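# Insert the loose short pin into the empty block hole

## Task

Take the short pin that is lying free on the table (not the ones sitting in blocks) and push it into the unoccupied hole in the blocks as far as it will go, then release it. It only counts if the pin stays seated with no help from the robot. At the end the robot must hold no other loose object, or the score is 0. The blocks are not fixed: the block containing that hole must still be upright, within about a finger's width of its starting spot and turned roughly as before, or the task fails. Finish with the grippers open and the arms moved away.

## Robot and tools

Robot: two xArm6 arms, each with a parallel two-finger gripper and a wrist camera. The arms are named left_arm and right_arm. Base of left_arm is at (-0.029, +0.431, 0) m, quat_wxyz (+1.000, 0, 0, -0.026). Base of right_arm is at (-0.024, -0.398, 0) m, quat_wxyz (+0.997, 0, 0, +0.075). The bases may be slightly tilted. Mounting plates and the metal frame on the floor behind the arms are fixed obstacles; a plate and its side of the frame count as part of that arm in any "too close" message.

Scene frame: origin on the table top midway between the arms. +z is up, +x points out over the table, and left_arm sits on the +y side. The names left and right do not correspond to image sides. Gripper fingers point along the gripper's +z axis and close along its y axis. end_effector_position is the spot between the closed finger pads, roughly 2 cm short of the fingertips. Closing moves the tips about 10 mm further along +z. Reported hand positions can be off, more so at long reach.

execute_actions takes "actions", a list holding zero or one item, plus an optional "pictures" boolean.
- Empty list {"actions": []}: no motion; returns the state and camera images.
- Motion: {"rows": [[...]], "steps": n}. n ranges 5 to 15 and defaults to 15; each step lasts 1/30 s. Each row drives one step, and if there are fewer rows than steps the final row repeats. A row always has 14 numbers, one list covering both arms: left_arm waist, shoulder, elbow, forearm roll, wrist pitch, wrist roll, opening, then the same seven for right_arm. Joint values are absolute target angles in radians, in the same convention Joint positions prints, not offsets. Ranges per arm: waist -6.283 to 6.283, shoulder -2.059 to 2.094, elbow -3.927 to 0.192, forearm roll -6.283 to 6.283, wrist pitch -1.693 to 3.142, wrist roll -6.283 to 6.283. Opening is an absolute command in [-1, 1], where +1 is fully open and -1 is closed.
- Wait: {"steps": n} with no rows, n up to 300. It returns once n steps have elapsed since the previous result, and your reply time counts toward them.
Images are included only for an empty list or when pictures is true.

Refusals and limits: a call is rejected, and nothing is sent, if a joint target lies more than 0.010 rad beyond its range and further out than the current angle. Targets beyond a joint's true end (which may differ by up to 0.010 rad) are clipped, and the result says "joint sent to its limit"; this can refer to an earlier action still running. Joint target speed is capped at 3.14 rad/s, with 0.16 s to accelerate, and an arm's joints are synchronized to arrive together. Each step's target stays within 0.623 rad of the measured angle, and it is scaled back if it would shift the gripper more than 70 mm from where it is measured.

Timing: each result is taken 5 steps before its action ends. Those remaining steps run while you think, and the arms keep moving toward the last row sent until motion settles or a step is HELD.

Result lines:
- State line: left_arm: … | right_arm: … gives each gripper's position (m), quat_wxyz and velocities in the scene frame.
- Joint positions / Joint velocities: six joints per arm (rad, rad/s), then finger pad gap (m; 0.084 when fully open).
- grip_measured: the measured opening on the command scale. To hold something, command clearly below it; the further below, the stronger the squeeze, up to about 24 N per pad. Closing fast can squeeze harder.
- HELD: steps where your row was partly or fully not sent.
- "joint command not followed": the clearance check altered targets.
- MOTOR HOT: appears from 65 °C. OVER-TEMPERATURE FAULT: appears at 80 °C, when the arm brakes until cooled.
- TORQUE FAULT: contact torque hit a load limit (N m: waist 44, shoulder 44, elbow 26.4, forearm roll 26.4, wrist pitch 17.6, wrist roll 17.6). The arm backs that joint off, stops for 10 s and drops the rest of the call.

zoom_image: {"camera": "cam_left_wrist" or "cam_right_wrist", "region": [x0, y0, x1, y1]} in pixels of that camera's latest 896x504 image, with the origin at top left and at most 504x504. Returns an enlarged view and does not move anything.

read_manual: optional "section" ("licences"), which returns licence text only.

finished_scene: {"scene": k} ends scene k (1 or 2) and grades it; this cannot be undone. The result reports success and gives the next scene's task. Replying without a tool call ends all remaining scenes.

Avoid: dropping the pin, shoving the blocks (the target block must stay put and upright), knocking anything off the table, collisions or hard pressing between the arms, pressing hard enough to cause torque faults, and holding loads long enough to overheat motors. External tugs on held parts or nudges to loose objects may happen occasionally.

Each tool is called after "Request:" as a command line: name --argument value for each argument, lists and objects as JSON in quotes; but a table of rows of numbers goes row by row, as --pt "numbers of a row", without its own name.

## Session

Request:
execute_actions --actions '[]'

Scene clock: 0.00 s of 4690.00 s.
left_arm: end_effector_position=(+0.2501, +0.5947, +0.2374) grip_measured=+1.00 end_effector_quat_wxyz=(+0.087, -0.059, +0.949, -0.297) end_effector_velocity=(-0.000, -0.001, -0.001) end_effector_angular_velocity=(-0.003, +0.003, -0.000) | right_arm: end_effector_position=(+0.5602, -0.3194, +0.3018) grip_measured=+1.00 end_effector_quat_wxyz=(+0.607, +0.776, +0.167, -0.032) end_effector_velocity=(-0.000, +0.000, +0.001) end_effector_angular_velocity=(+0.001, -0.000, +0.000)
Joint positions: left_arm=[ 0.969 -0.294 -0.81  -0.521  1.491 -2.202  0.084] | right_arm=[ 0.406  0.673 -1.866 -1.167  1.824  0.218  0.084]
Joint velocities: left_arm=[-0.001  0.002  0.002 -0.     0.    -0.001 -0.   ] | right_arm=[ 0.    -0.001  0.     0.001  0.    -0.001 -0.   ]

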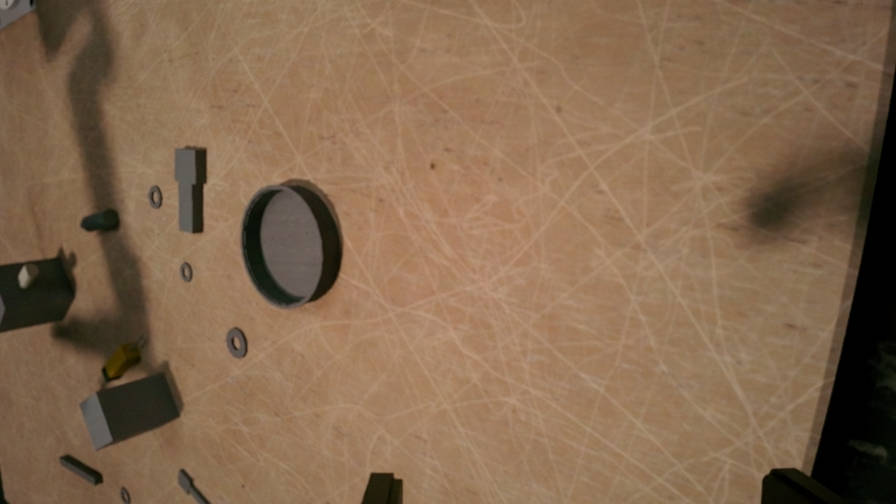

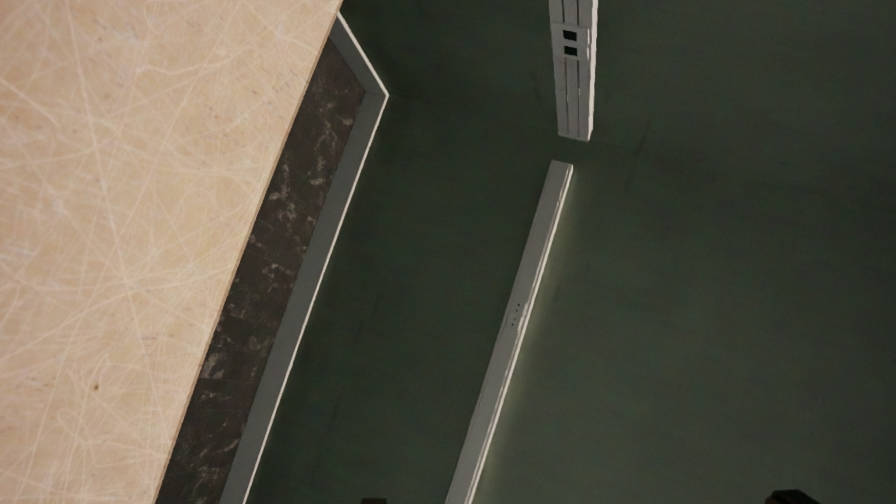

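Request:
execute_actions --actions '[{"rows": [[0.4,-0.2,-1.2,-0.2,1.53,-1.65,1, 0.45,0.3,-1.7,-0.6,1.7,0.43,1]], "steps": 15}]'

Request:
execute_actions --actions '[{"rows": [[-0.1,-0.12,-1.4,0,1.55,-1.1,1, 0.489,-0.02,-1.555,0,1.575,0.639,1]], "steps": 15}]'

Request:
execute_actions --actions '[{"rows": [[-0.495,-0.0995,-1.467,0,1.567,-0.547,1, 0.489,-0.02,-1.555,0,1.575,0.639,1]], "steps": 15}]'

Request:
execute_actions --actions '[{"steps": 20}]' --pictures true

Scene clock: 0.63 s of 4690.00 s.
left_arm: end_effector_position=(+0.3246, +0.5479, +0.2931) grip_measured=+1.00 end_effector_quat_wxyz=(+0.055, +0.370, +0.912, -0.168) end_effector_velocity=(+0.286, -0.252, +0.236) end_effector_angular_velocity=(+1.013, -0.696, -3.160) | right_arm: end_effector_position=(+0.4816, -0.2564, +0.3223) grip_measured=+1.00 end_effector_quat_wxyz=(+0.374, +0.922, +0.099, +0.020) end_effector_velocity=(-0.277, +0.267, +0.126) end_effector_angular_velocity=(+1.815, -0.262, -0.354)
Joint positions: left_arm=[ 0.566 -0.227 -1.088 -0.294  1.518 -1.812  0.084] | right_arm=[ 0.444  0.353 -1.732 -0.691  1.72   0.396  0.084]
Joint velocities: left_arm=[-1.534  0.254 -1.034  0.857  0.107  1.47  -0.   ] | right_arm=[ 0.132 -1.05   0.415  1.507 -0.323  0.556 -0.   ]
Steps of this call (steps 1 to 9: nothing new was sent; steps 10 to 19: the first 10 steps of this action). Readings (joint positions):
10: left_arm=[0.969 -0.294 -0.811 -0.520 1.491 -2.201] | right_arm=[0.406 0.673 -1.866 -1.166 1.824 0.218]
11: left_arm=[0.961 -0.292 -0.816 -0.515 1.492 -2.191] | right_arm=[0.406 0.668 -1.862 -1.157 1.821 0.222]
13: left_arm=[0.896 -0.280 -0.859 -0.475 1.497 -2.124] | right_arm=[0.411 0.628 -1.838 -1.088 1.806 0.248]
17: left_arm=[0.670 -0.244 -1.017 -0.352 1.511 -1.912] | right_arm=[0.434 0.438 -1.764 -0.811 1.746 0.351]
19: the state above

Scene clock: 1.13 s of 4690.00 s.
left_arm: end_effector_position=(+0.3921, +0.4136, +0.3483) grip_measured=+1.00 end_effector_quat_wxyz=(+0.006, +0.808, +0.587, -0.042) end_effector_velocity=(+0.097, -0.450, +0.124) end_effector_angular_velocity=(+0.454, -0.375, -2.941) | right_arm: end_effector_position=(+0.3828, -0.1529, +0.3573) grip_measured=+1.00 end_effector_quat_wxyz=(+0.088, +0.996, +0.023, +0.013) end_effector_velocity=(-0.342, +0.352, +0.220) end_effector_angular_velocity=(+1.898, +0.210, -0.478)
Joint positions: left_arm=[ 0.046 -0.143 -1.341 -0.058  1.544 -1.26   0.084] | right_arm=[ 0.479  0.065 -1.595 -0.161  1.608  0.583  0.084]
Joint velocities: left_arm=[-1.392  0.223 -0.561  0.55   0.054  1.504 -0.   ] | right_arm=[ 0.115 -0.921  0.414  1.704 -0.35   0.588 -0.   ]
Steps of this call (steps 1 to 5: the last 5 steps of your previous action; steps 6 to 15: the first 10 steps of this action). Readings (joint positions):
6: left_arm=[0.402 -0.202 -1.199 -0.203 1.530 -1.654] | right_arm=[0.450 0.302 -1.699 -0.602 1.700 0.430]
7: left_arm=[0.395 -0.200 -1.201 -0.198 1.530 -1.642] | right_arm=[0.450 0.300 -1.694 -0.592 1.698 0.433]
9: left_arm=[0.336 -0.189 -1.223 -0.171 1.533 -1.571] | right_arm=[0.453 0.267 -1.674 -0.523 1.684 0.458]
13: left_arm=[0.139 -0.158 -1.303 -0.095 1.541 -1.361] | right_arm=[0.471 0.129 -1.622 -0.277 1.633 0.543]
15: the state above

Scene clock: 1.63 s of 4690.00 s.
left_arm: end_effector_position=(+0.3712, +0.2462, +0.3745) grip_measured=+1.00 end_effector_quat_wxyz=(-0.002, +0.991, +0.137, -0.004) end_effector_velocity=(-0.181, -0.464, +0.053) end_effector_angular_velocity=(-0.051, -0.077, -2.673) | right_arm: end_effector_position=(+0.3502, -0.1207, +0.3794) grip_measured=+1.00 end_effector_quat_wxyz=(+0.001, +1.000, -0.000, -0.000) end_effector_velocity=(-0.002, +0.001, +0.006) end_effector_angular_velocity=(+0.012, -0.008, +0.002)
Joint positions: left_arm=[-0.38  -0.105 -1.447 -0.001  1.562 -0.707  0.084] | right_arm=[ 0.489 -0.019 -1.555 -0.001  1.575  0.639  0.084]
Joint velocities: left_arm=[-1.128  0.058 -0.195  0.001  0.047  1.545  0.   ] | right_arm=[ 0.002 -0.01  -0.004  0.005 -0.     0.    -0.   ]
Steps of this call (steps 1 to 5: the last 5 steps of your previous action; steps 6 to 15: the first 10 steps of this action). Readings (joint positions):
6: left_arm=[-0.099 -0.121 -1.399 -0.002 1.550 -1.104] | right_arm=[0.489 -0.020 -1.558 -0.004 1.576 0.637]
7: left_arm=[-0.104 -0.121 -1.400 -0.001 1.551 -1.092] | right_arm=[0.489 -0.019 -1.555 -0.003 1.576 0.638]
9: left_arm=[-0.149 -0.118 -1.407 0.000 1.553 -1.021] | right_arm=[0.488 -0.017 -1.553 -0.002 1.576 0.639]
13: left_arm=[-0.304 -0.109 -1.434 -0.001 1.559 -0.811] | right_arm=[0.489 -0.018 -1.554 -0.001 1.575 0.639]
15: the state above

Scene clock: 2.30 s of 4690.00 s.
left_arm: end_effector_position=(+0.3500, +0.2001, +0.3799) grip_measured=+1.00 end_effector_quat_wxyz=(-0.000, +1.000, -0.000, -0.000) end_effector_velocity=(-0.000, -0.001, -0.000) end_effector_angular_velocity=(-0.000, +0.000, -0.003) | right_arm: end_effector_position=(+0.3500, -0.1205, +0.3800) grip_measured=+1.00 end_effector_quat_wxyz=(+0.000, +1.000, -0.000, -0.000) end_effector_velocity=(+0.000, -0.000, +0.000) end_effector_angular_velocity=(+0.001, -0.000, +0.000)
Joint positions: left_arm=[-0.495 -0.1   -1.467  0.     1.567 -0.547  0.084] | right_arm=[ 0.489 -0.02  -1.555 -0.     1.575  0.639  0.084]
Joint velocities: left_arm=[-0.002  0.001 -0.001 -0.001 -0.     0.001 -0.   ] | right_arm=[-0.    -0.001 -0.     0.001 -0.    -0.001 -0.   ]
Kept back: nothing.
Steps of this call (steps 1 to 5: the last 5 steps of your previous action; steps 6 to 20: the robot went on to your last target). Readings (joint positions):
1: left_arm=[-0.417 -0.104 -1.453 -0.001 1.564 -0.656] | right_arm=[0.489 -0.019 -1.555 -0.000 1.575 0.639]
2: left_arm=[-0.450 -0.102 -1.459 -0.001 1.565 -0.612] | right_arm=[0.489 -0.019 -1.555 -0.000 1.575 0.639]
4: left_arm=[-0.488 -0.100 -1.466 -0.001 1.566 -0.565] | right_arm=[0.489 -0.020 -1.555 -0.000 1.575 0.639]
8: left_arm=[-0.493 -0.100 -1.467 0.000 1.567 -0.549] | right_arm=[0.489 -0.020 -1.555 -0.000 1.575 0.639]
20: the state above

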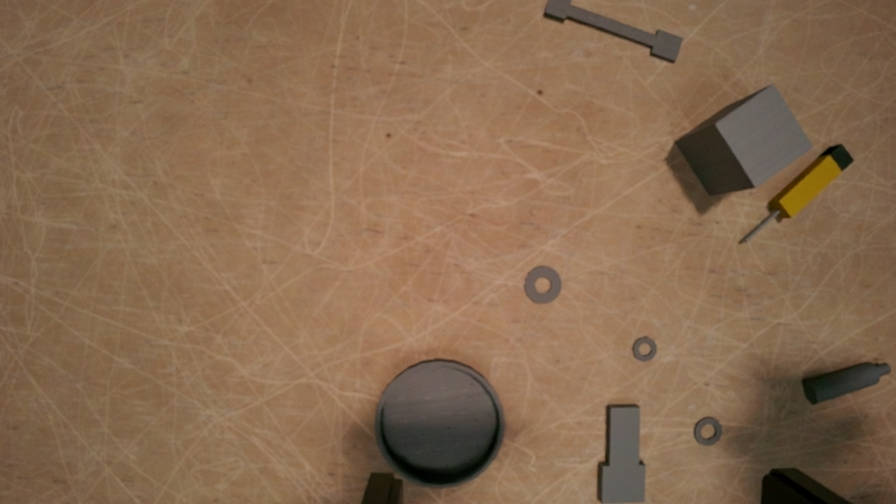

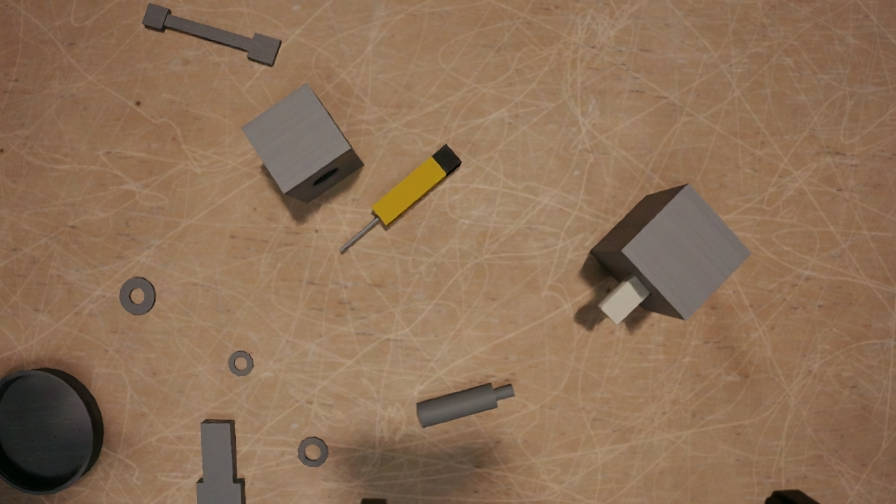

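Request:
zoom_image --camera "cam_right_wrist" --region '[230, 70, 530, 440]'

Region (230, 70, 530, 440) of cam_right_wrist's 896x504 image, scaled by 1.362, with more detail than that image has; it fills the left 409 columns of this view, and the rest is white.

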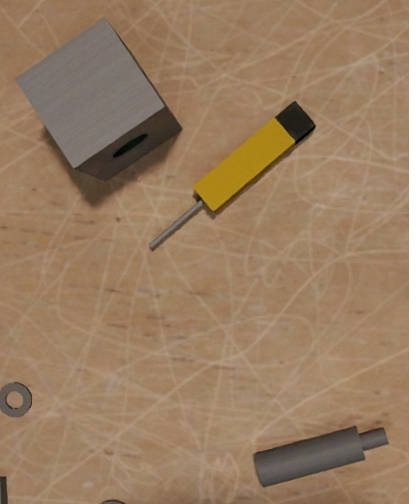

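Request:
execute_actions --actions '[{"rows": [[-0.495,-0.0995,-1.467,0,1.0,-0.3,1, 0.53,-0.01,-1.33,0,1.34,1.13,1]], "steps": 12}]'

Request:
execute_actions --actions '[{"rows": [[-0.495,0.0,-1.3,0,0.4,0,1, 0.58,0.0,-1.1,0,1.1,1.62,1]], "steps": 12}]'

Request:
execute_actions --actions '[{"rows": [[-0.495,0.15,-0.9,0,-0.2,0,1, 0.6233,0.0093,-0.8861,0,0.8768,2.0975,1]], "steps": 15}]'

Request:
execute_actions --actions '[{"rows": [[-0.495,0.3,-0.55,0,-0.75,0,1, 0.6233,0.0093,-0.8861,0,0.8768,2.0975,1]], "steps": 15}]'

Request:
execute_actions --actions '[{"steps": 8}]' --pictures true

Scene clock: 4.10 s of 4690.00 s.
left_arm: end_effector_position=(+0.4079, +0.1646, +0.4109) grip_measured=+1.00 end_effector_quat_wxyz=(+0.066, +0.988, -0.062, +0.125) end_effector_velocity=(+0.403, -0.246, +0.322) end_effector_angular_velocity=(-0.908, -1.986, -0.889) | right_arm: end_effector_position=(+0.3506, -0.1053, +0.3310) grip_measured=+1.00 end_effector_quat_wxyz=(-0.001, +0.991, -0.137, +0.001) end_effector_velocity=(-0.047, +0.089, -0.462) end_effector_angular_velocity=(-0.124, +0.175, -2.007)
Joint positions: left_arm=[-0.495 -0.099 -1.466 -0.     1.281 -0.422  0.084] | right_arm=[ 0.514 -0.015 -1.419 -0.     1.431  0.939  0.084]
Joint velocities: left_arm=[-0.001 -0.009 -0.023 -0.    -2.137  0.926  0.   ] | right_arm=[ 0.205  0.119  1.138  0.004 -1.043  2.211 -0.   ]
Steps of this call (steps 1 to 15: the robot went on to your last target; steps 16 to 47: nothing new was sent; steps 48 to 54: the first 7 steps of this action). Readings (joint positions):
48: left_arm=[-0.495 -0.100 -1.467 -0.000 1.566 -0.546] | right_arm=[0.489 -0.020 -1.555 -0.000 1.574 0.640]
49: left_arm=[-0.495 -0.100 -1.467 -0.000 1.556 -0.542] | right_arm=[0.490 -0.020 -1.551 -0.000 1.570 0.650]
51: left_arm=[-0.495 -0.099 -1.465 -0.000 1.487 -0.512] | right_arm=[0.495 -0.021 -1.523 -0.000 1.536 0.720]
54: the state above

Scene clock: 4.50 s of 4690.00 s.
left_arm: end_effector_position=(+0.4978, +0.1098, +0.4411) grip_measured=+1.00 end_effector_quat_wxyz=(+0.121, +0.914, -0.189, +0.338) end_effector_velocity=(+0.309, -0.189, -0.164) end_effector_angular_velocity=(+0.049, -1.659, -1.003) | right_arm: end_effector_position=(+0.3371, -0.0881, +0.2483) grip_measured=+1.00 end_effector_quat_wxyz=(-0.002, +0.937, -0.350, +0.001) end_effector_velocity=(-0.147, +0.030, -0.469) end_effector_angular_velocity=(-0.141, +0.186, -1.942)
Joint positions: left_arm=[-0.495 -0.042 -1.373 -0.     0.681 -0.14   0.084] | right_arm=[ 0.56  -0.006 -1.193 -0.     1.195  1.426  0.084]
Joint velocities: left_arm=[-0.001  0.498  0.804  0.001 -2.693  1.35  -0.   ] | right_arm=[ 0.247  0.119  1.163  0.006 -1.049  2.187 -0.   ]
Steps of this call (steps 1 to 5: the last 5 steps of your previous action; steps 6 to 12: the first 7 steps of this action). Readings (joint positions):
6: left_arm=[-0.495 -0.101 -1.469 -0.000 1.010 -0.305] | right_arm=[0.530 -0.008 -1.330 0.000 1.342 1.126]
7: left_arm=[-0.495 -0.099 -1.466 -0.000 0.995 -0.297] | right_arm=[0.531 -0.010 -1.328 -0.000 1.336 1.138]
9: left_arm=[-0.495 -0.086 -1.444 -0.000 0.921 -0.261] | right_arm=[0.537 -0.012 -1.300 -0.000 1.300 1.209]
12: the state above

Scene clock: 5.00 s of 4690.00 s.
left_arm: end_effector_position=(+0.5265, +0.0923, +0.3158) grip_measured=+1.00 end_effector_quat_wxyz=(+0.122, +0.861, -0.241, +0.432) end_effector_velocity=(-0.068, +0.043, -0.473) end_effector_angular_velocity=(-0.076, -0.140, -0.004) | right_arm: end_effector_position=(+0.2934, -0.0895, +0.1399) grip_measured=+1.00 end_effector_quat_wxyz=(+0.007, +0.798, -0.603, -0.001) end_effector_velocity=(-0.059, -0.018, -0.110) end_effector_angular_velocity=(-0.030, +0.020, -0.601)
Joint positions: left_arm=[-0.495  0.099 -1.038 -0.     0.009 -0.001  0.084] | right_arm=[ 0.622  0.012 -0.892  0.     0.894  2.065  0.084]
Joint velocities: left_arm=[ 0.002  0.407  1.08  -0.    -1.646  0.01   0.   ] | right_arm=[ 0.063  0.025  0.313  0.002 -0.303  0.663  0.   ]
Steps of this call (steps 1 to 5: the last 5 steps of your previous action; steps 6 to 15: the first 10 steps of this action). Readings (joint positions):
6: left_arm=[-0.495 0.003 -1.298 0.000 0.409 -0.005] | right_arm=[0.580 0.001 -1.100 0.000 1.103 1.616]
7: left_arm=[-0.495 0.002 -1.295 -0.000 0.394 -0.003] | right_arm=[0.580 -0.000 -1.098 -0.000 1.096 1.628]
9: left_arm=[-0.495 0.011 -1.258 -0.000 0.319 -0.002] | right_arm=[0.586 -0.002 -1.072 -0.000 1.062 1.699]
13: left_arm=[-0.495 0.071 -1.109 -0.000 0.116 -0.002] | right_arm=[0.614 0.008 -0.934 0.000 0.930 1.984]
15: the state above

Scene clock: 5.50 s of 4690.00 s.
left_arm: end_effector_position=(+0.4613, +0.1320, +0.1616) grip_measured=+1.00 end_effector_quat_wxyz=(+0.128, +0.848, -0.238, +0.456) end_effector_velocity=(-0.272, +0.167, -0.333) end_effector_angular_velocity=(-0.060, -0.098, +0.002) | right_arm: end_effector_position=(+0.2945, -0.0875, +0.1402) grip_measured=+1.00 end_effector_quat_wxyz=(-0.000, +0.789, -0.615, +0.000) end_effector_velocity=(-0.000, -0.001, -0.001) end_effector_angular_velocity=(-0.002, +0.002, -0.002)
Joint positions: left_arm=[-0.495  0.264 -0.635 -0.    -0.615 -0.     0.084] | right_arm=[ 0.623  0.009 -0.886 -0.     0.877  2.097  0.084]
Joint velocities: left_arm=[ 0.002  0.464  1.08   0.    -1.659 -0.     0.   ] | right_arm=[-0.001  0.002  0.002 -0.001 -0.001  0.002 -0.   ]
Steps of this call (steps 1 to 5: the last 5 steps of your previous action; steps 6 to 15: the first 10 steps of this action). Readings (joint positions):
6: left_arm=[-0.495 0.153 -0.898 0.000 -0.191 -0.000] | right_arm=[0.623 0.008 -0.889 -0.000 0.877 2.096]
7: left_arm=[-0.495 0.153 -0.895 0.000 -0.206 -0.000] | right_arm=[0.623 0.008 -0.889 -0.000 0.877 2.097]
9: left_arm=[-0.495 0.164 -0.861 -0.000 -0.282 -0.000] | right_arm=[0.623 0.009 -0.888 -0.000 0.877 2.097]
13: left_arm=[-0.495 0.232 -0.708 0.000 -0.502 -0.000] | right_arm=[0.623 0.009 -0.887 -0.000 0.877 2.097]
15: the state above

Scene clock: 5.77 s of 4690.00 s.
left_arm: end_effector_position=(+0.4403, +0.1449, +0.1411) grip_measured=+1.00 end_effector_quat_wxyz=(+0.130, +0.844, -0.237, +0.464) end_effector_velocity=(+0.005, -0.003, +0.014) end_effector_angular_velocity=(-0.019, -0.032, -0.000) | right_arm: end_effector_position=(+0.2944, -0.0876, +0.1400) grip_measured=+1.00 end_effector_quat_wxyz=(-0.000, +0.789, -0.615, +0.000) end_effector_velocity=(-0.000, -0.000, -0.001) end_effector_angular_velocity=(-0.001, +0.001, -0.000)
Joint positions: left_arm=[-0.495  0.298 -0.554 -0.    -0.749  0.     0.084] | right_arm=[ 0.623  0.009 -0.886 -0.     0.877  2.097  0.084]
Joint velocities: left_arm=[-0.    -0.012 -0.007 -0.    -0.018  0.    -0.   ] | right_arm=[-0.     0.001  0.     0.001 -0.    -0.    -0.   ]
Kept back: nothing.
Steps of this call (steps 1 to 5: the last 5 steps of your previous action; steps 6 to 8: the robot went on to your last target). Readings (joint positions):
1: left_arm=[-0.495 0.279 -0.601 0.000 -0.666 -0.000] | right_arm=[0.623 0.009 -0.886 -0.000 0.877 2.097]
2: left_arm=[-0.495 0.291 -0.573 0.000 -0.704 -0.000] | right_arm=[0.623 0.009 -0.886 -0.000 0.877 2.097]
4: left_arm=[-0.495 0.301 -0.550 0.000 -0.737 -0.000] | right_arm=[0.623 0.009 -0.886 -0.000 0.877 2.097]
8: the state above

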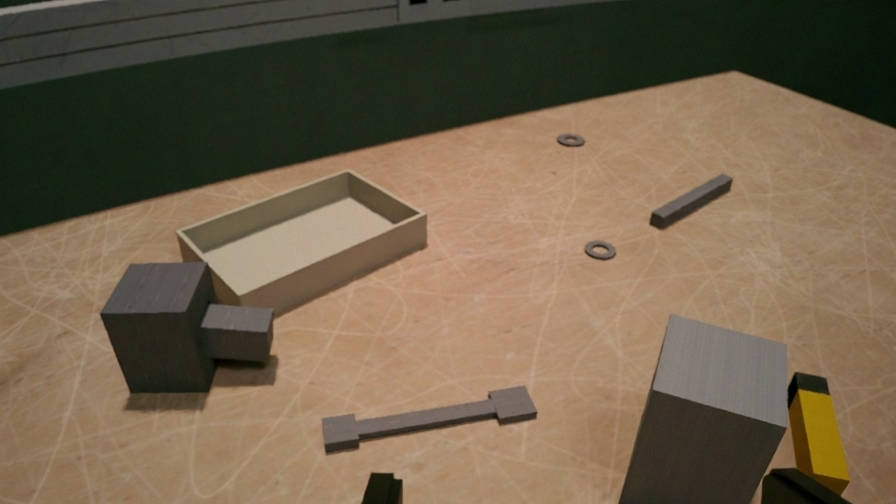

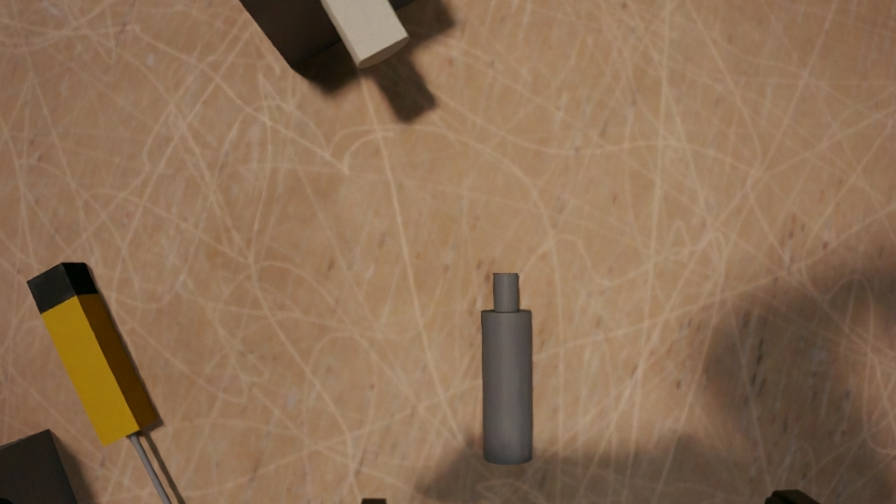

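Request:
execute_actions --actions '[{"rows": [[-0.495,0.3,-0.55,0,-0.75,0,1, 0.62,0.04,-0.879,0,0.839,2.09,1],[-0.495,0.3,-0.55,0,-0.75,0,1, 0.617,0.08,-0.870,0,0.79,2.08,1],[-0.495,0.3,-0.55,0,-0.75,0,1, 0.614,0.12,-0.861,0,0.741,2.07,1],[-0.495,0.3,-0.55,0,-0.75,0,1, 0.611,0.16,-0.852,0,0.692,2.06,1],[-0.495,0.3,-0.55,0,-0.75,0,1, 0.609,0.19,-0.845,0,0.655,2.053,1],[-0.495,0.3,-0.55,0,-0.75,0,1, 0.609,0.215,-0.839,0,0.624,2.053,1],[-0.495,0.3,-0.55,0,-0.75,0,1, 0.609,0.235,-0.835,0,0.60,2.053,1],[-0.495,0.3,-0.55,0,-0.75,0,1, 0.609,0.25,-0.8315,0,0.5815,2.053,1],[-0.495,0.3,-0.55,0,-0.75,0,1, 0.609,0.26,-0.829,0,0.569,2.053,1],[-0.495,0.3,-0.55,0,-0.75,0,1, 0.609,0.267,-0.8277,0,0.5607,2.053,1],[-0.495,0.3,-0.55,0,-0.75,0,1, 0.609,0.2716,-0.8267,0,0.5551,2.053,1]], "steps": 15}]'

Request:
execute_actions --actions '[{"steps": 12}]' --pictures true

Scene clock: 6.97 s of 4690.00 s.
left_arm: end_effector_position=(+0.4388, +0.1458, +0.1384) grip_measured=+1.00 end_effector_quat_wxyz=(+0.130, +0.845, -0.237, +0.462) end_effector_velocity=(-0.000, +0.000, -0.001) end_effector_angular_velocity=(+0.001, +0.001, +0.001) | right_arm: end_effector_position=(+0.3006, -0.0906, +0.0372) grip_measured=+1.00 end_effector_quat_wxyz=(+0.006, +0.797, -0.603, -0.001) end_effector_velocity=(-0.016, -0.018, -0.244) end_effector_angular_velocity=(-0.013, +0.014, +0.023)
Joint positions: left_arm=[-0.495  0.3   -0.55   0.    -0.75   0.     0.084] | right_arm=[ 0.609  0.239 -0.83   0.     0.603  2.054  0.084]
Joint velocities: left_arm=[ 0.001  0.002  0.     0.    -0.001 -0.    -0.   ] | right_arm=[-0.003  0.558  0.131 -0.    -0.669 -0.026 -0.   ]
Steps of this call (steps 1 to 26: the robot went on to your last target; steps 27 to 36: the first 10 steps of this action). Readings (joint positions):
27: left_arm=[-0.495 0.300 -0.550 0.000 -0.750 0.000] | right_arm=[0.623 0.010 -0.886 -0.000 0.876 2.097]
28: left_arm=[-0.495 0.300 -0.550 -0.000 -0.750 -0.000] | right_arm=[0.623 0.015 -0.886 -0.000 0.867 2.096]
30: left_arm=[-0.495 0.300 -0.550 0.000 -0.750 0.000] | right_arm=[0.619 0.055 -0.880 -0.000 0.813 2.085]
34: left_arm=[-0.495 0.300 -0.550 -0.000 -0.750 0.000] | right_arm=[0.610 0.190 -0.843 0.000 0.660 2.058]
36: the state above

Scene clock: 7.37 s of 4690.00 s.
left_arm: end_effector_position=(+0.4388, +0.1458, +0.1384) grip_measured=+1.00 end_effector_quat_wxyz=(+0.130, +0.845, -0.237, +0.462) end_effector_velocity=(-0.000, +0.000, -0.001) end_effector_angular_velocity=(+0.001, +0.001, -0.001) | right_arm: end_effector_position=(+0.3030, -0.0882, +0.0257) grip_measured=+1.00 end_effector_quat_wxyz=(-0.001, +0.798, -0.603, +0.000) end_effector_velocity=(-0.004, -0.004, -0.006) end_effector_angular_velocity=(-0.010, +0.011, +0.001)
Joint positions: left_arm=[-0.495  0.3   -0.55   0.    -0.75  -0.     0.084] | right_arm=[ 0.609  0.27  -0.827 -0.     0.555  2.053  0.084]
Joint velocities: left_arm=[-0.     0.001  0.001  0.    -0.     0.001 -0.   ] | right_arm=[-0.     0.008  0.007 -0.001  0.    -0.     0.   ]
Kept back: nothing.
Steps of this call (steps 1 to 5: the last 5 steps of your previous action; steps 6 to 12: the robot went on to your last target). Readings (joint positions):
1: left_arm=[-0.495 0.300 -0.550 0.000 -0.750 -0.000] | right_arm=[0.609 0.254 -0.827 0.000 0.584 2.054]
2: left_arm=[-0.495 0.300 -0.550 0.000 -0.750 0.000] | right_arm=[0.609 0.264 -0.825 0.000 0.571 2.053]
4: left_arm=[-0.495 0.300 -0.550 -0.000 -0.750 -0.000] | right_arm=[0.609 0.271 -0.826 0.000 0.560 2.053]
8: left_arm=[-0.495 0.300 -0.550 0.000 -0.750 0.000] | right_arm=[0.609 0.270 -0.829 -0.000 0.555 2.053]
12: the state above

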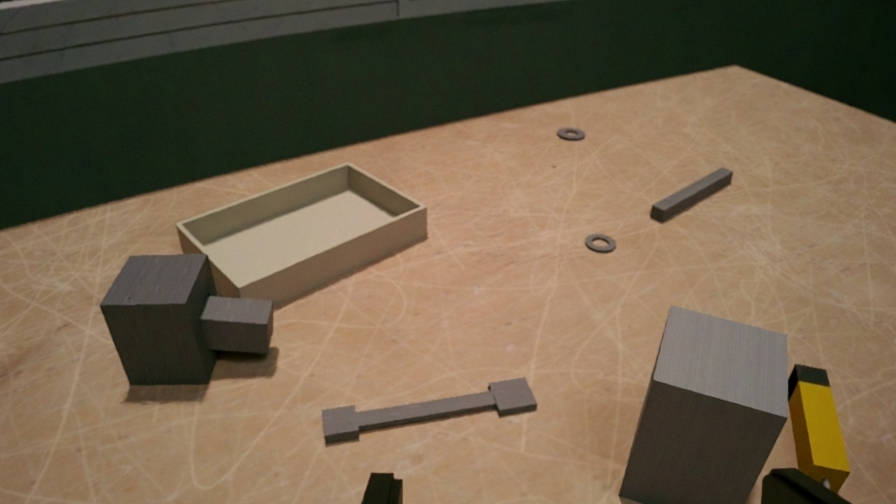

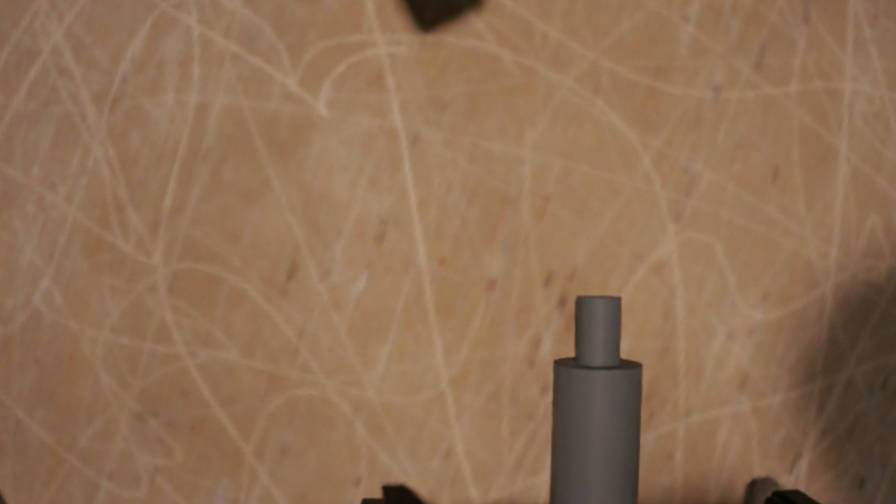

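Request:
execute_actions --actions '[{"rows": [[-0.495,0.3,-0.55,0,-0.75,0,1, 0.609,0.2716,-0.8267,0,0.5551,2.053,-0.3]], "steps": 13}]'

Request:
execute_actions --actions '[{"rows": [[-0.495,0.3,-0.55,0,-0.75,0,1, 0.609,0.2716,-0.8267,0,0.5551,2.053,-0.38],[-0.495,0.3,-0.55,0,-0.75,0,1, 0.609,0.2716,-0.8267,0,0.5551,2.053,-0.45],[-0.495,0.3,-0.55,0,-0.75,0,1, 0.609,0.2716,-0.8267,0,0.5551,2.053,-0.5],[-0.495,0.3,-0.55,0,-0.75,0,1, 0.609,0.2716,-0.8267,0,0.5551,2.053,-0.55],[-0.495,0.3,-0.55,0,-0.75,0,1, 0.609,0.2716,-0.8267,0,0.5551,2.053,-0.6],[-0.495,0.3,-0.55,0,-0.75,0,1, 0.609,0.2716,-0.8267,0,0.5551,2.053,-0.7],[-0.495,0.3,-0.55,0,-0.75,0,1, 0.609,0.2716,-0.8267,0,0.5551,2.053,-0.8],[-0.495,0.3,-0.55,0,-0.75,0,1, 0.609,0.2716,-0.8267,0,0.5551,2.053,-0.9]], "steps": 15}]' --pictures true

Scene clock: 8.00 s of 4690.00 s.
left_arm: end_effector_position=(+0.4388, +0.1458, +0.1384) grip_measured=+1.00 end_effector_quat_wxyz=(+0.130, +0.845, -0.237, +0.462) end_effector_velocity=(-0.000, +0.000, -0.000) end_effector_angular_velocity=(-0.000, +0.000, +0.000) | right_arm: end_effector_position=(+0.3026, -0.0886, +0.0250) grip_measured=-0.12 end_effector_quat_wxyz=(+0.000, +0.798, -0.603, +0.000) end_effector_velocity=(+0.000, -0.000, -0.000) end_effector_angular_velocity=(-0.000, -0.000, +0.001)
Joint positions: left_arm=[-0.495  0.3   -0.55   0.    -0.75   0.     0.084] | right_arm=[ 0.609  0.272 -0.827  0.     0.555  2.053  0.039]
Joint velocities: left_arm=[-0.  0.  0. -0. -0. -0.  0.] | right_arm=[-0.     0.    -0.    -0.001 -0.    -0.001 -0.186]
Steps of this call (steps 1 to 11: the robot went on to your last target; steps 12 to 19: the first 8 steps of this action). Readings (joint positions):
12: left_arm=[-0.495 0.300 -0.550 0.000 -0.750 -0.000] | right_arm=[0.609 0.271 -0.827 -0.000 0.555 2.053]
13: left_arm=[-0.495 0.300 -0.550 -0.000 -0.750 0.000] | right_arm=[0.609 0.272 -0.827 -0.000 0.555 2.053]
15: left_arm=[-0.495 0.300 -0.550 0.000 -0.750 -0.000] | right_arm=[0.609 0.272 -0.827 -0.000 0.555 2.053]
19: the state above

Scene clock: 8.50 s of 4690.00 s.
left_arm: end_effector_position=(+0.4388, +0.1458, +0.1384) grip_measured=+1.00 end_effector_quat_wxyz=(+0.130, +0.845, -0.237, +0.462) end_effector_velocity=(+0.000, -0.000, +0.000) end_effector_angular_velocity=(+0.000, -0.001, -0.001) | right_arm: end_effector_position=(+0.3026, -0.0886, +0.0250) grip_measured=-0.56 end_effector_quat_wxyz=(+0.000, +0.798, -0.603, +0.000) end_effector_velocity=(+0.000, -0.000, -0.001) end_effector_angular_velocity=(-0.000, +0.000, -0.000)
Joint positions: left_arm=[-0.495  0.3   -0.55  -0.    -0.75  -0.     0.084] | right_arm=[ 0.609  0.272 -0.827  0.     0.555  2.053  0.02 ]
Joint velocities: left_arm=[ 0.     0.    -0.001  0.    -0.     0.001  0.   ] | right_arm=[-0.     0.001 -0.    -0.    -0.001  0.    -0.   ]
Steps of this call (steps 1 to 5: the last 5 steps of your previous action; steps 6 to 15: the first 10 steps of this action). Readings (joint positions):
6: left_arm=[-0.495 0.300 -0.550 -0.000 -0.750 0.000] | right_arm=[0.609 0.272 -0.827 0.000 0.555 2.053]
7: left_arm=[-0.495 0.300 -0.550 0.000 -0.750 -0.000] | right_arm=[0.609 0.272 -0.827 0.000 0.555 2.053]
9: left_arm=[-0.495 0.300 -0.550 -0.000 -0.750 0.000] | right_arm=[0.609 0.272 -0.827 0.000 0.555 2.053]
13: left_arm=[-0.495 0.300 -0.550 -0.000 -0.750 -0.000] | right_arm=[0.609 0.272 -0.827 0.000 0.555 2.053]
15: the state above

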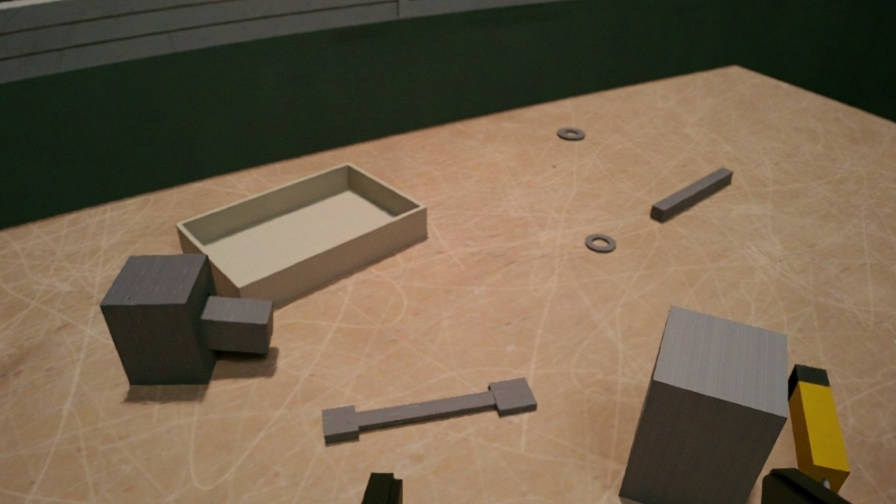

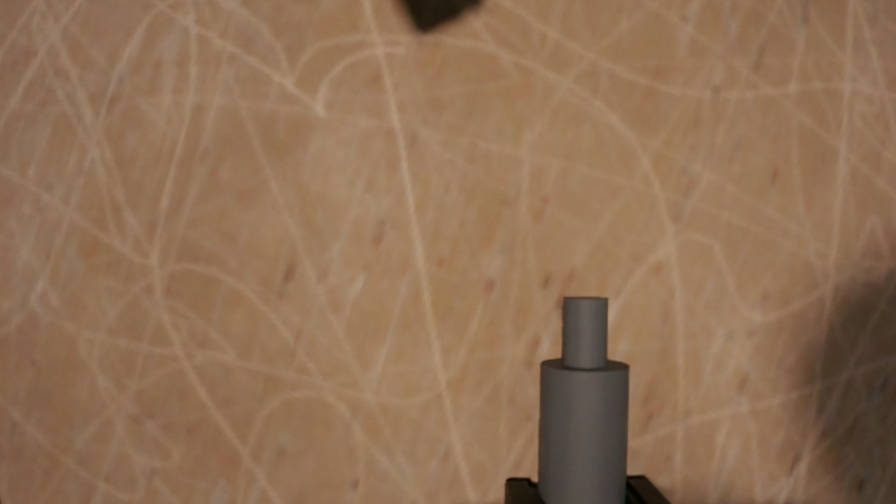

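Request:
execute_actions --actions '[{"rows": [[-0.495,0.3,-0.55,0,-0.75,0,1, 0.609,0.26,-0.829,0,0.569,2.053,-0.9],[-0.495,0.3,-0.55,0,-0.75,0,1, 0.609,0.235,-0.835,0,0.60,2.053,-0.9],[-0.495,0.3,-0.55,0,-0.75,0,1, 0.609,0.2,-0.843,0,0.643,2.0,-0.9],[-0.495,0.3,-0.55,0,-0.75,0,1, 0.609,0.16,-0.852,0,0.692,1.9,-0.9],[-0.495,0.3,-0.55,0,-0.75,0,1, 0.609,0.12,-0.87,0,0.75,1.8,-0.9],[-0.495,0.3,-0.55,0,-0.75,0,1, 0.6,0.08,-0.9,0,0.82,1.7,-0.9],[-0.495,0.3,-0.55,0,-0.75,0,1, 0.6,0.08,-0.9,0,0.82,1.55,-0.9]], "steps": 12}]'

Request:
execute_actions --actions '[{"rows": [[-0.495,0.3,-0.55,0,-0.75,0,1, 0.58,0.15,-1.02,0,0.87,1.0,-0.9]], "steps": 10}]'

Request:
execute_actions --actions '[{"rows": [[-0.495,0.3,-0.55,0,-0.75,0,1, 0.55,0.25,-1.15,0,0.90,0.5,-0.9]], "steps": 10}]'

Request:
execute_actions --actions '[{"rows": [[-0.7,0.4,-0.45,0,-0.95,0,1, 0.5318,0.3368,-1.2552,0,0.9184,0.08,-0.9]], "steps": 12}]'

Request:
execute_actions --actions '[{"rows": [[-0.86,0.5,-0.427,0,-1.07,0,1, 0.5318,0.3368,-1.2552,0,0.9184,0.08,-0.9]], "steps": 15}]'

Request:
execute_actions --actions '[{"steps": 12}]' --pictures true

Scene clock: 9.37 s of 4690.00 s.
left_arm: end_effector_position=(+0.4388, +0.1458, +0.1384) grip_measured=+1.00 end_effector_quat_wxyz=(+0.130, +0.845, -0.237, +0.462) end_effector_velocity=(+0.000, -0.000, +0.001) end_effector_angular_velocity=(-0.001, -0.002, -0.000) | right_arm: end_effector_position=(+0.3036, -0.0877, +0.0689) grip_measured=-0.56 end_effector_quat_wxyz=(+0.003, +0.833, -0.553, -0.001) end_effector_velocity=(+0.025, +0.020, +0.399) end_effector_angular_velocity=(+0.027, -0.013, +1.991)
Joint positions: left_arm=[-0.495  0.3   -0.55   0.    -0.75  -0.     0.084] | right_arm=[ 0.609  0.171 -0.852  0.     0.686  1.93   0.02 ]
Joint velocities: left_arm=[-0.    -0.001 -0.001  0.    -0.    -0.     0.   ] | right_arm=[-0.006 -0.822 -0.315  0.     1.11  -1.997  0.   ]
Steps of this call (steps 1 to 5: the last 5 steps of your previous action; steps 6 to 15: the robot went on to your last target; steps 16 to 19: nothing new was sent; steps 20 to 26: the first 7 steps of this action). Readings (joint positions):
20: left_arm=[-0.495 0.300 -0.550 0.000 -0.750 -0.000] | right_arm=[0.609 0.271 -0.827 -0.000 0.556 2.053]
21: left_arm=[-0.495 0.300 -0.550 -0.000 -0.750 0.000] | right_arm=[0.609 0.268 -0.827 0.000 0.562 2.053]
23: left_arm=[-0.495 0.300 -0.550 0.000 -0.750 0.000] | right_arm=[0.609 0.243 -0.830 0.000 0.596 2.046]
26: the state above

Scene clock: 9.70 s of 4690.00 s.
left_arm: end_effector_position=(+0.4388, +0.1458, +0.1384) grip_measured=+1.00 end_effector_quat_wxyz=(+0.130, +0.845, -0.237, +0.462) end_effector_velocity=(-0.001, +0.000, -0.001) end_effector_angular_velocity=(+0.001, +0.002, -0.000) | right_arm: end_effector_position=(+0.3144, -0.0872, +0.1155) grip_measured=-0.56 end_effector_quat_wxyz=(+0.005, +0.945, -0.326, -0.003) end_effector_velocity=(+0.097, +0.035, +0.010) end_effector_angular_velocity=(-0.032, +0.075, +2.175)
Joint positions: left_arm=[-0.495  0.3   -0.55  -0.    -0.75   0.     0.084] | right_arm=[ 0.593  0.106 -0.927  0.     0.834  1.407  0.02 ]
Joint velocities: left_arm=[-0.     0.001  0.002 -0.     0.     0.     0.   ] | right_arm=[-0.088  0.324 -0.465  0.001  0.218 -2.264 -0.   ]
Steps of this call (steps 1 to 5: the last 5 steps of your previous action; steps 6 to 10: the first 5 steps of this action). Readings (joint positions):
6: left_arm=[-0.495 0.300 -0.550 0.000 -0.750 0.000] | right_arm=[0.600 0.080 -0.902 -0.000 0.813 1.573]
7: left_arm=[-0.495 0.300 -0.550 -0.000 -0.750 -0.000] | right_arm=[0.599 0.082 -0.903 -0.000 0.817 1.551]
9: left_arm=[-0.495 0.300 -0.550 0.000 -0.750 -0.000] | right_arm=[0.596 0.095 -0.914 0.000 0.827 1.473]
10: the state above

Scene clock: 10.03 s of 4690.00 s.
left_arm: end_effector_position=(+0.4388, +0.1458, +0.1384) grip_measured=+1.00 end_effector_quat_wxyz=(+0.130, +0.845, -0.237, +0.462) end_effector_velocity=(+0.000, +0.001, +0.000) end_effector_angular_velocity=(+0.000, -0.001, +0.001) | right_arm: end_effector_position=(+0.3448, -0.0735, +0.1267) grip_measured=-0.56 end_effector_quat_wxyz=(+0.001, +0.998, -0.067, -0.001) end_effector_velocity=(+0.148, +0.044, -0.006) end_effector_angular_velocity=(-0.004, +0.010, +2.133)
Joint positions: left_arm=[-0.495  0.3   -0.55  -0.    -0.75  -0.     0.084] | right_arm=[ 0.572  0.178 -1.055  0.     0.879  0.857  0.02 ]
Joint velocities: left_arm=[ 0.001 -0.001  0.001  0.    -0.001  0.001  0.   ] | right_arm=[-0.132  0.449 -0.58   0.     0.141 -2.265 -0.   ]
Steps of this call (steps 1 to 5: the last 5 steps of your previous action; steps 6 to 10: the first 5 steps of this action). Readings (joint positions):
6: left_arm=[-0.495 0.300 -0.550 -0.000 -0.750 0.000] | right_arm=[0.580 0.148 -1.017 -0.000 0.867 1.025]
7: left_arm=[-0.495 0.300 -0.550 0.000 -0.750 0.000] | right_arm=[0.580 0.151 -1.021 -0.000 0.869 1.002]
9: left_arm=[-0.495 0.300 -0.550 -0.000 -0.750 -0.000] | right_arm=[0.576 0.165 -1.039 0.000 0.875 0.923]
10: the state above

Scene clock: 10.43 s of 4690.00 s.
left_arm: end_effector_position=(+0.3604, +0.0942, +0.1035) grip_measured=+1.00 end_effector_quat_wxyz=(+0.167, +0.823, -0.307, +0.447) end_effector_velocity=(-0.419, -0.196, -0.183) end_effector_angular_velocity=(+0.075, +0.086, -0.827) | right_arm: end_effector_position=(+0.3871, -0.0606, +0.1223) grip_measured=-0.56 end_effector_quat_wxyz=(-0.000, +0.972, +0.235, +0.000) end_effector_velocity=(+0.123, +0.034, -0.036) end_effector_angular_velocity=(-0.005, +0.002, +1.797)
Joint positions: left_arm=[-0.66   0.381 -0.468  0.001 -0.908  0.     0.084] | right_arm=[ 0.538  0.309 -1.222  0.     0.912  0.213  0.02 ]
Joint velocities: left_arm=[-0.816  0.414  0.428  0.012 -0.728  0.001  0.   ] | right_arm=[-0.097  0.422 -0.493 -0.002  0.076 -1.893 -0.   ]
Steps of this call (steps 1 to 5: the last 5 steps of your previous action; steps 6 to 12: the first 7 steps of this action). Readings (joint positions):
6: left_arm=[-0.496 0.300 -0.550 -0.000 -0.751 -0.000] | right_arm=[0.550 0.248 -1.146 -0.000 0.899 0.517]
7: left_arm=[-0.503 0.304 -0.547 -0.001 -0.761 -0.000] | right_arm=[0.550 0.251 -1.150 -0.000 0.900 0.499]
9: left_arm=[-0.560 0.330 -0.522 -0.001 -0.819 -0.000] | right_arm=[0.547 0.265 -1.168 0.000 0.904 0.422]
12: the state above

Scene clock: 10.93 s of 4690.00 s.
left_arm: end_effector_position=(+0.2695, +0.0454, +0.0702) grip_measured=+1.00 end_effector_quat_wxyz=(+0.210, +0.789, -0.387, +0.428) end_effector_velocity=(+0.021, -0.015, +0.034) end_effector_angular_velocity=(-0.082, -0.065, +0.021) | right_arm: end_effector_position=(+0.3949, -0.0583, +0.1201) grip_measured=-0.56 end_effector_quat_wxyz=(-0.000, +0.955, +0.296, +0.000) end_effector_velocity=(+0.000, +0.000, -0.001) end_effector_angular_velocity=(-0.001, +0.000, +0.001)
Joint positions: left_arm=[-0.86   0.5   -0.426  0.    -1.068  0.     0.084] | right_arm=[ 0.532  0.337 -1.255  0.     0.918  0.08   0.02 ]
Joint velocities: left_arm=[ 0.01  -0.026 -0.041 -0.012 -0.038  0.001 -0.   ] | right_arm=[-0.     0.002 -0.001 -0.    -0.    -0.001  0.   ]
Steps of this call (steps 1 to 5: the last 5 steps of your previous action; steps 6 to 15: the first 10 steps of this action). Readings (joint positions):
6: left_arm=[-0.700 0.400 -0.451 -0.000 -0.950 -0.000] | right_arm=[0.532 0.336 -1.254 -0.000 0.918 0.083]
7: left_arm=[-0.707 0.404 -0.451 -0.001 -0.958 -0.000] | right_arm=[0.532 0.336 -1.254 0.000 0.918 0.082]
9: left_arm=[-0.766 0.440 -0.445 -0.002 -1.005 -0.000] | right_arm=[0.532 0.336 -1.255 0.000 0.918 0.081]
13: left_arm=[-0.858 0.500 -0.424 0.001 -1.064 0.000] | right_arm=[0.532 0.336 -1.255 0.000 0.918 0.080]
15: the state above

Scene clock: 11.33 s of 4690.00 s.
left_arm: end_effector_position=(+0.2699, +0.0449, +0.0712) grip_measured=+1.00 end_effector_quat_wxyz=(+0.211, +0.788, -0.387, +0.429) end_effector_velocity=(-0.001, -0.000, -0.001) end_effector_angular_velocity=(+0.003, +0.001, -0.003) | right_arm: end_effector_position=(+0.3950, -0.0583, +0.1200) grip_measured=-0.56 end_effector_quat_wxyz=(+0.000, +0.955, +0.296, +0.000) end_effector_velocity=(-0.000, -0.000, -0.001) end_effector_angular_velocity=(-0.001, +0.001, -0.000)
Joint positions: left_arm=[-0.86   0.5   -0.427 -0.    -1.07  -0.     0.084] | right_arm=[ 0.532  0.337 -1.255  0.     0.918  0.08   0.02 ]
Joint velocities: left_arm=[-0.002  0.003 -0.     0.     0.     0.001  0.   ] | right_arm=[ 0.     0.001 -0.     0.001  0.     0.    -0.   ]
Kept back: nothing.
Steps of this call (steps 1 to 5: the last 5 steps of your previous action; steps 6 to 12: the robot went on to your last target). Readings (joint positions):
1: left_arm=[-0.859 0.500 -0.427 -0.000 -1.069 -0.000] | right_arm=[0.532 0.337 -1.255 0.000 0.918 0.080]
2: left_arm=[-0.859 0.499 -0.428 -0.000 -1.070 -0.000] | right_arm=[0.532 0.337 -1.255 0.000 0.918 0.080]
4: left_arm=[-0.859 0.499 -0.428 -0.000 -1.070 -0.000] | right_arm=[0.532 0.337 -1.255 0.000 0.918 0.080]
8: left_arm=[-0.859 0.499 -0.427 -0.000 -1.070 -0.000] | right_arm=[0.532 0.337 -1.255 0.000 0.918 0.080]
12: the state above

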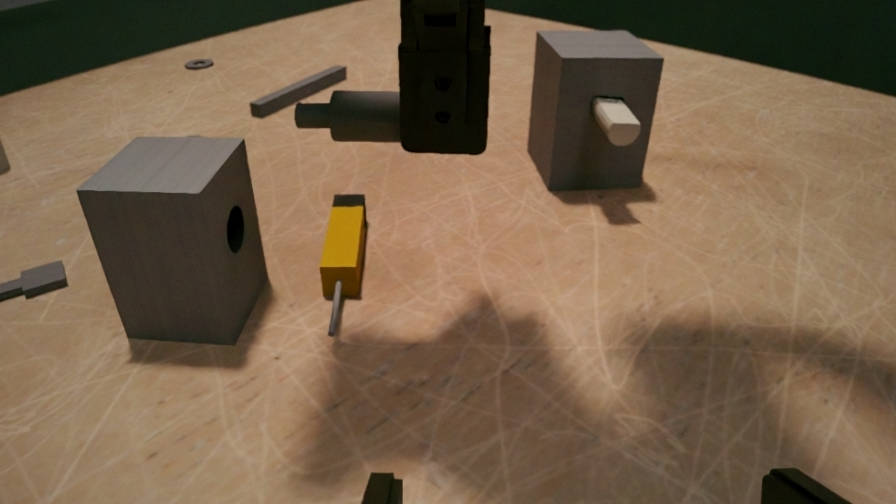

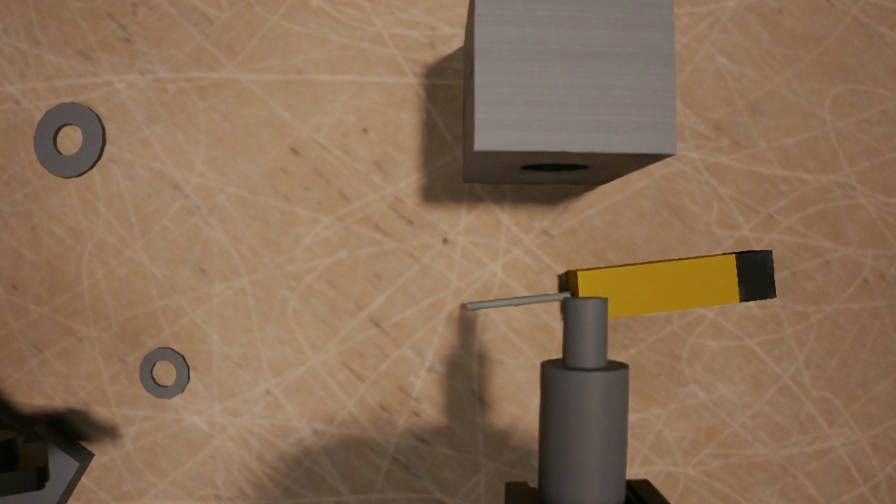

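Request:
execute_actions --actions '[{"rows": [[-0.86,0.5,-0.427,0,-1.07,0,1, 0.531,0.355,-1.260,0,0.905,0.079,-0.9],[-0.86,0.5,-0.427,0,-1.07,0,1, 0.530,0.38,-1.267,0,0.887,0.078,-0.9],[-0.86,0.5,-0.427,0,-1.07,0,1, 0.529,0.405,-1.275,0,0.870,0.077,-0.9],[-0.86,0.5,-0.427,0,-1.07,0,1, 0.527,0.43,-1.282,0,0.852,0.075,-0.9],[-0.86,0.5,-0.427,0,-1.07,0,1, 0.526,0.45,-1.288,0,0.838,0.074,-0.9],[-0.86,0.5,-0.427,0,-1.07,0,1, 0.525,0.465,-1.292,0,0.827,0.073,-0.9],[-0.86,0.5,-0.427,0,-1.07,0,1, 0.5247,0.475,-1.295,0,0.820,0.073,-0.9],[-0.86,0.5,-0.427,0,-1.07,0,1, 0.5247,0.4801,-1.2964,0,0.8163,0.0729,-0.9]], "steps": 15}]'

Request:
execute_actions --actions '[{"steps": 18}]' --pictures true

Request:
zoom_image --camera "cam_left_wrist" --region '[200, 170, 440, 290]'

Request:
zoom_image --camera "cam_right_wrist" --region '[450, 170, 770, 400]'

Scene clock: 12.30 s of 4690.00 s.
left_arm: end_effector_position=(+0.2697, +0.0448, +0.0711) grip_measured=+1.00 end_effector_quat_wxyz=(+0.211, +0.788, -0.387, +0.429) end_effector_velocity=(-0.000, -0.000, -0.000) end_effector_angular_velocity=(-0.000, +0.001, +0.000) | right_arm: end_effector_position=(+0.4082, -0.0528, +0.0629) grip_measured=-0.56 end_effector_quat_wxyz=(+0.002, +0.955, +0.296, -0.005) end_effector_velocity=(+0.008, +0.004, -0.062) end_effector_angular_velocity=(-0.011, +0.013, +0.004)
Joint positions: left_arm=[-0.86   0.5   -0.427 -0.    -1.07  -0.     0.084] | right_arm=[ 0.525  0.479 -1.29   0.     0.822  0.073  0.02 ]
Joint velocities: left_arm=[-0.     0.001 -0.     0.    -0.    -0.001 -0.   ] | right_arm=[-0.003  0.146 -0.031 -0.001 -0.099 -0.007 -0.   ]
Steps of this call (steps 1 to 15: the robot went on to your last target; steps 16 to 19: nothing new was sent; steps 20 to 29: the first 10 steps of this action). Readings (joint positions):
20: left_arm=[-0.860 0.500 -0.427 -0.000 -1.070 -0.000] | right_arm=[0.532 0.337 -1.255 -0.000 0.918 0.080]
21: left_arm=[-0.860 0.500 -0.427 -0.000 -1.070 0.000] | right_arm=[0.532 0.342 -1.258 -0.000 0.913 0.080]
23: left_arm=[-0.860 0.500 -0.427 -0.000 -1.070 -0.000] | right_arm=[0.530 0.371 -1.269 -0.000 0.891 0.078]
27: left_arm=[-0.860 0.500 -0.427 -0.000 -1.070 -0.000] | right_arm=[0.526 0.457 -1.287 0.000 0.835 0.074]
29: the state above

Scene clock: 12.90 s of 4690.00 s.
left_arm: end_effector_position=(+0.2697, +0.0448, +0.0711) grip_measured=+1.00 end_effector_quat_wxyz=(+0.211, +0.788, -0.387, +0.429) end_effector_velocity=(+0.001, -0.000, +0.001) end_effector_angular_velocity=(-0.002, -0.001, +0.001) | right_arm: end_effector_position=(+0.4113, -0.0502, +0.0651) grip_measured=-0.56 end_effector_quat_wxyz=(-0.000, +0.955, +0.296, +0.000) end_effector_velocity=(-0.000, -0.000, -0.001) end_effector_angular_velocity=(-0.001, +0.002, -0.000)
Joint positions: left_arm=[-0.86   0.5   -0.427 -0.    -1.07  -0.     0.084] | right_arm=[ 0.525  0.48  -1.296 -0.     0.816  0.073  0.02 ]
Joint velocities: left_arm=[ 0.    -0.001 -0.001 -0.    -0.    -0.     0.   ] | right_arm=[ 0.     0.002  0.     0.001 -0.    -0.     0.   ]
Kept back: nothing.
Steps of this call (steps 1 to 5: the last 5 steps of your previous action; steps 6 to 15: the robot went on to your last target; steps 16 to 18: nothing new was sent). Readings (joint positions):
1: left_arm=[-0.860 0.500 -0.427 -0.000 -1.070 0.000] | right_arm=[0.524 0.481 -1.291 0.000 0.820 0.073]
2: left_arm=[-0.860 0.500 -0.427 0.000 -1.070 0.000] | right_arm=[0.525 0.482 -1.293 0.000 0.818 0.073]
4: left_arm=[-0.860 0.500 -0.427 0.000 -1.070 -0.000] | right_arm=[0.525 0.479 -1.297 -0.000 0.817 0.073]
8: left_arm=[-0.860 0.500 -0.427 0.000 -1.070 -0.000] | right_arm=[0.525 0.479 -1.297 -0.000 0.816 0.073]
18: the state above
All arms were judged still, so your last target was given up. Only a new action makes them travel on or press farther. Fingers that are still opening or closing keep moving.

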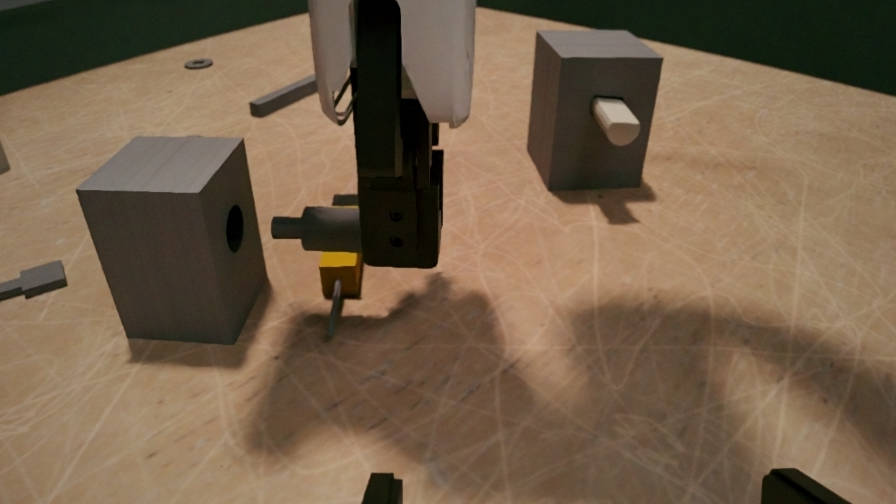

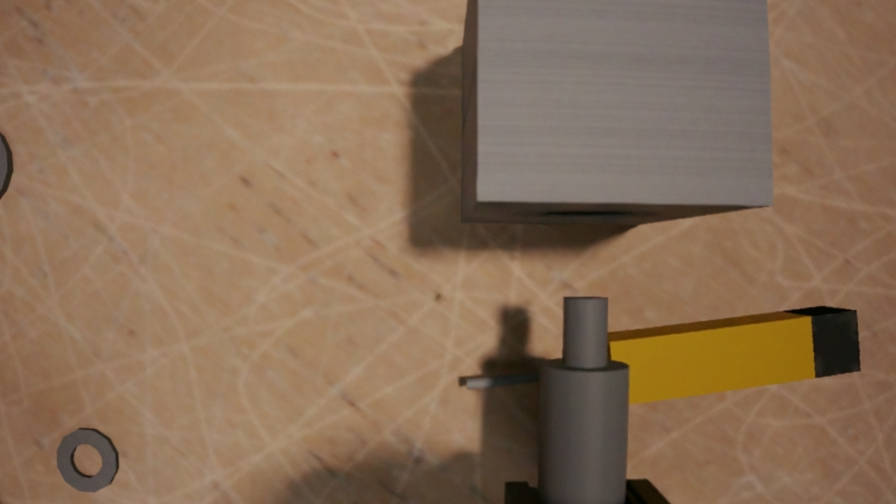

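Region (200, 170, 440, 290) of cam_left_wrist's 896x504 image, scaled by 2.100, with more detail than that image has.

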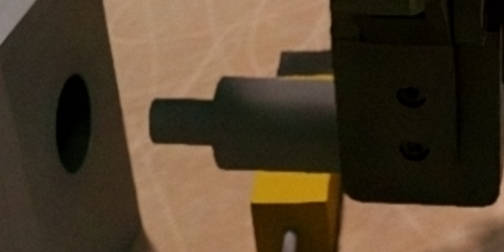

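Region (450, 170, 770, 400) of cam_right_wrist's 896x504 image, scaled by 1.575, with more detail than that image has; it fills the top 362 rows of this view, and the rest is white.

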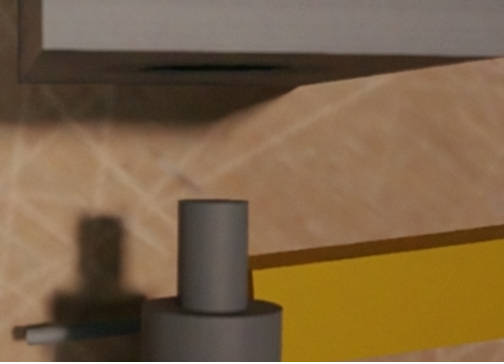

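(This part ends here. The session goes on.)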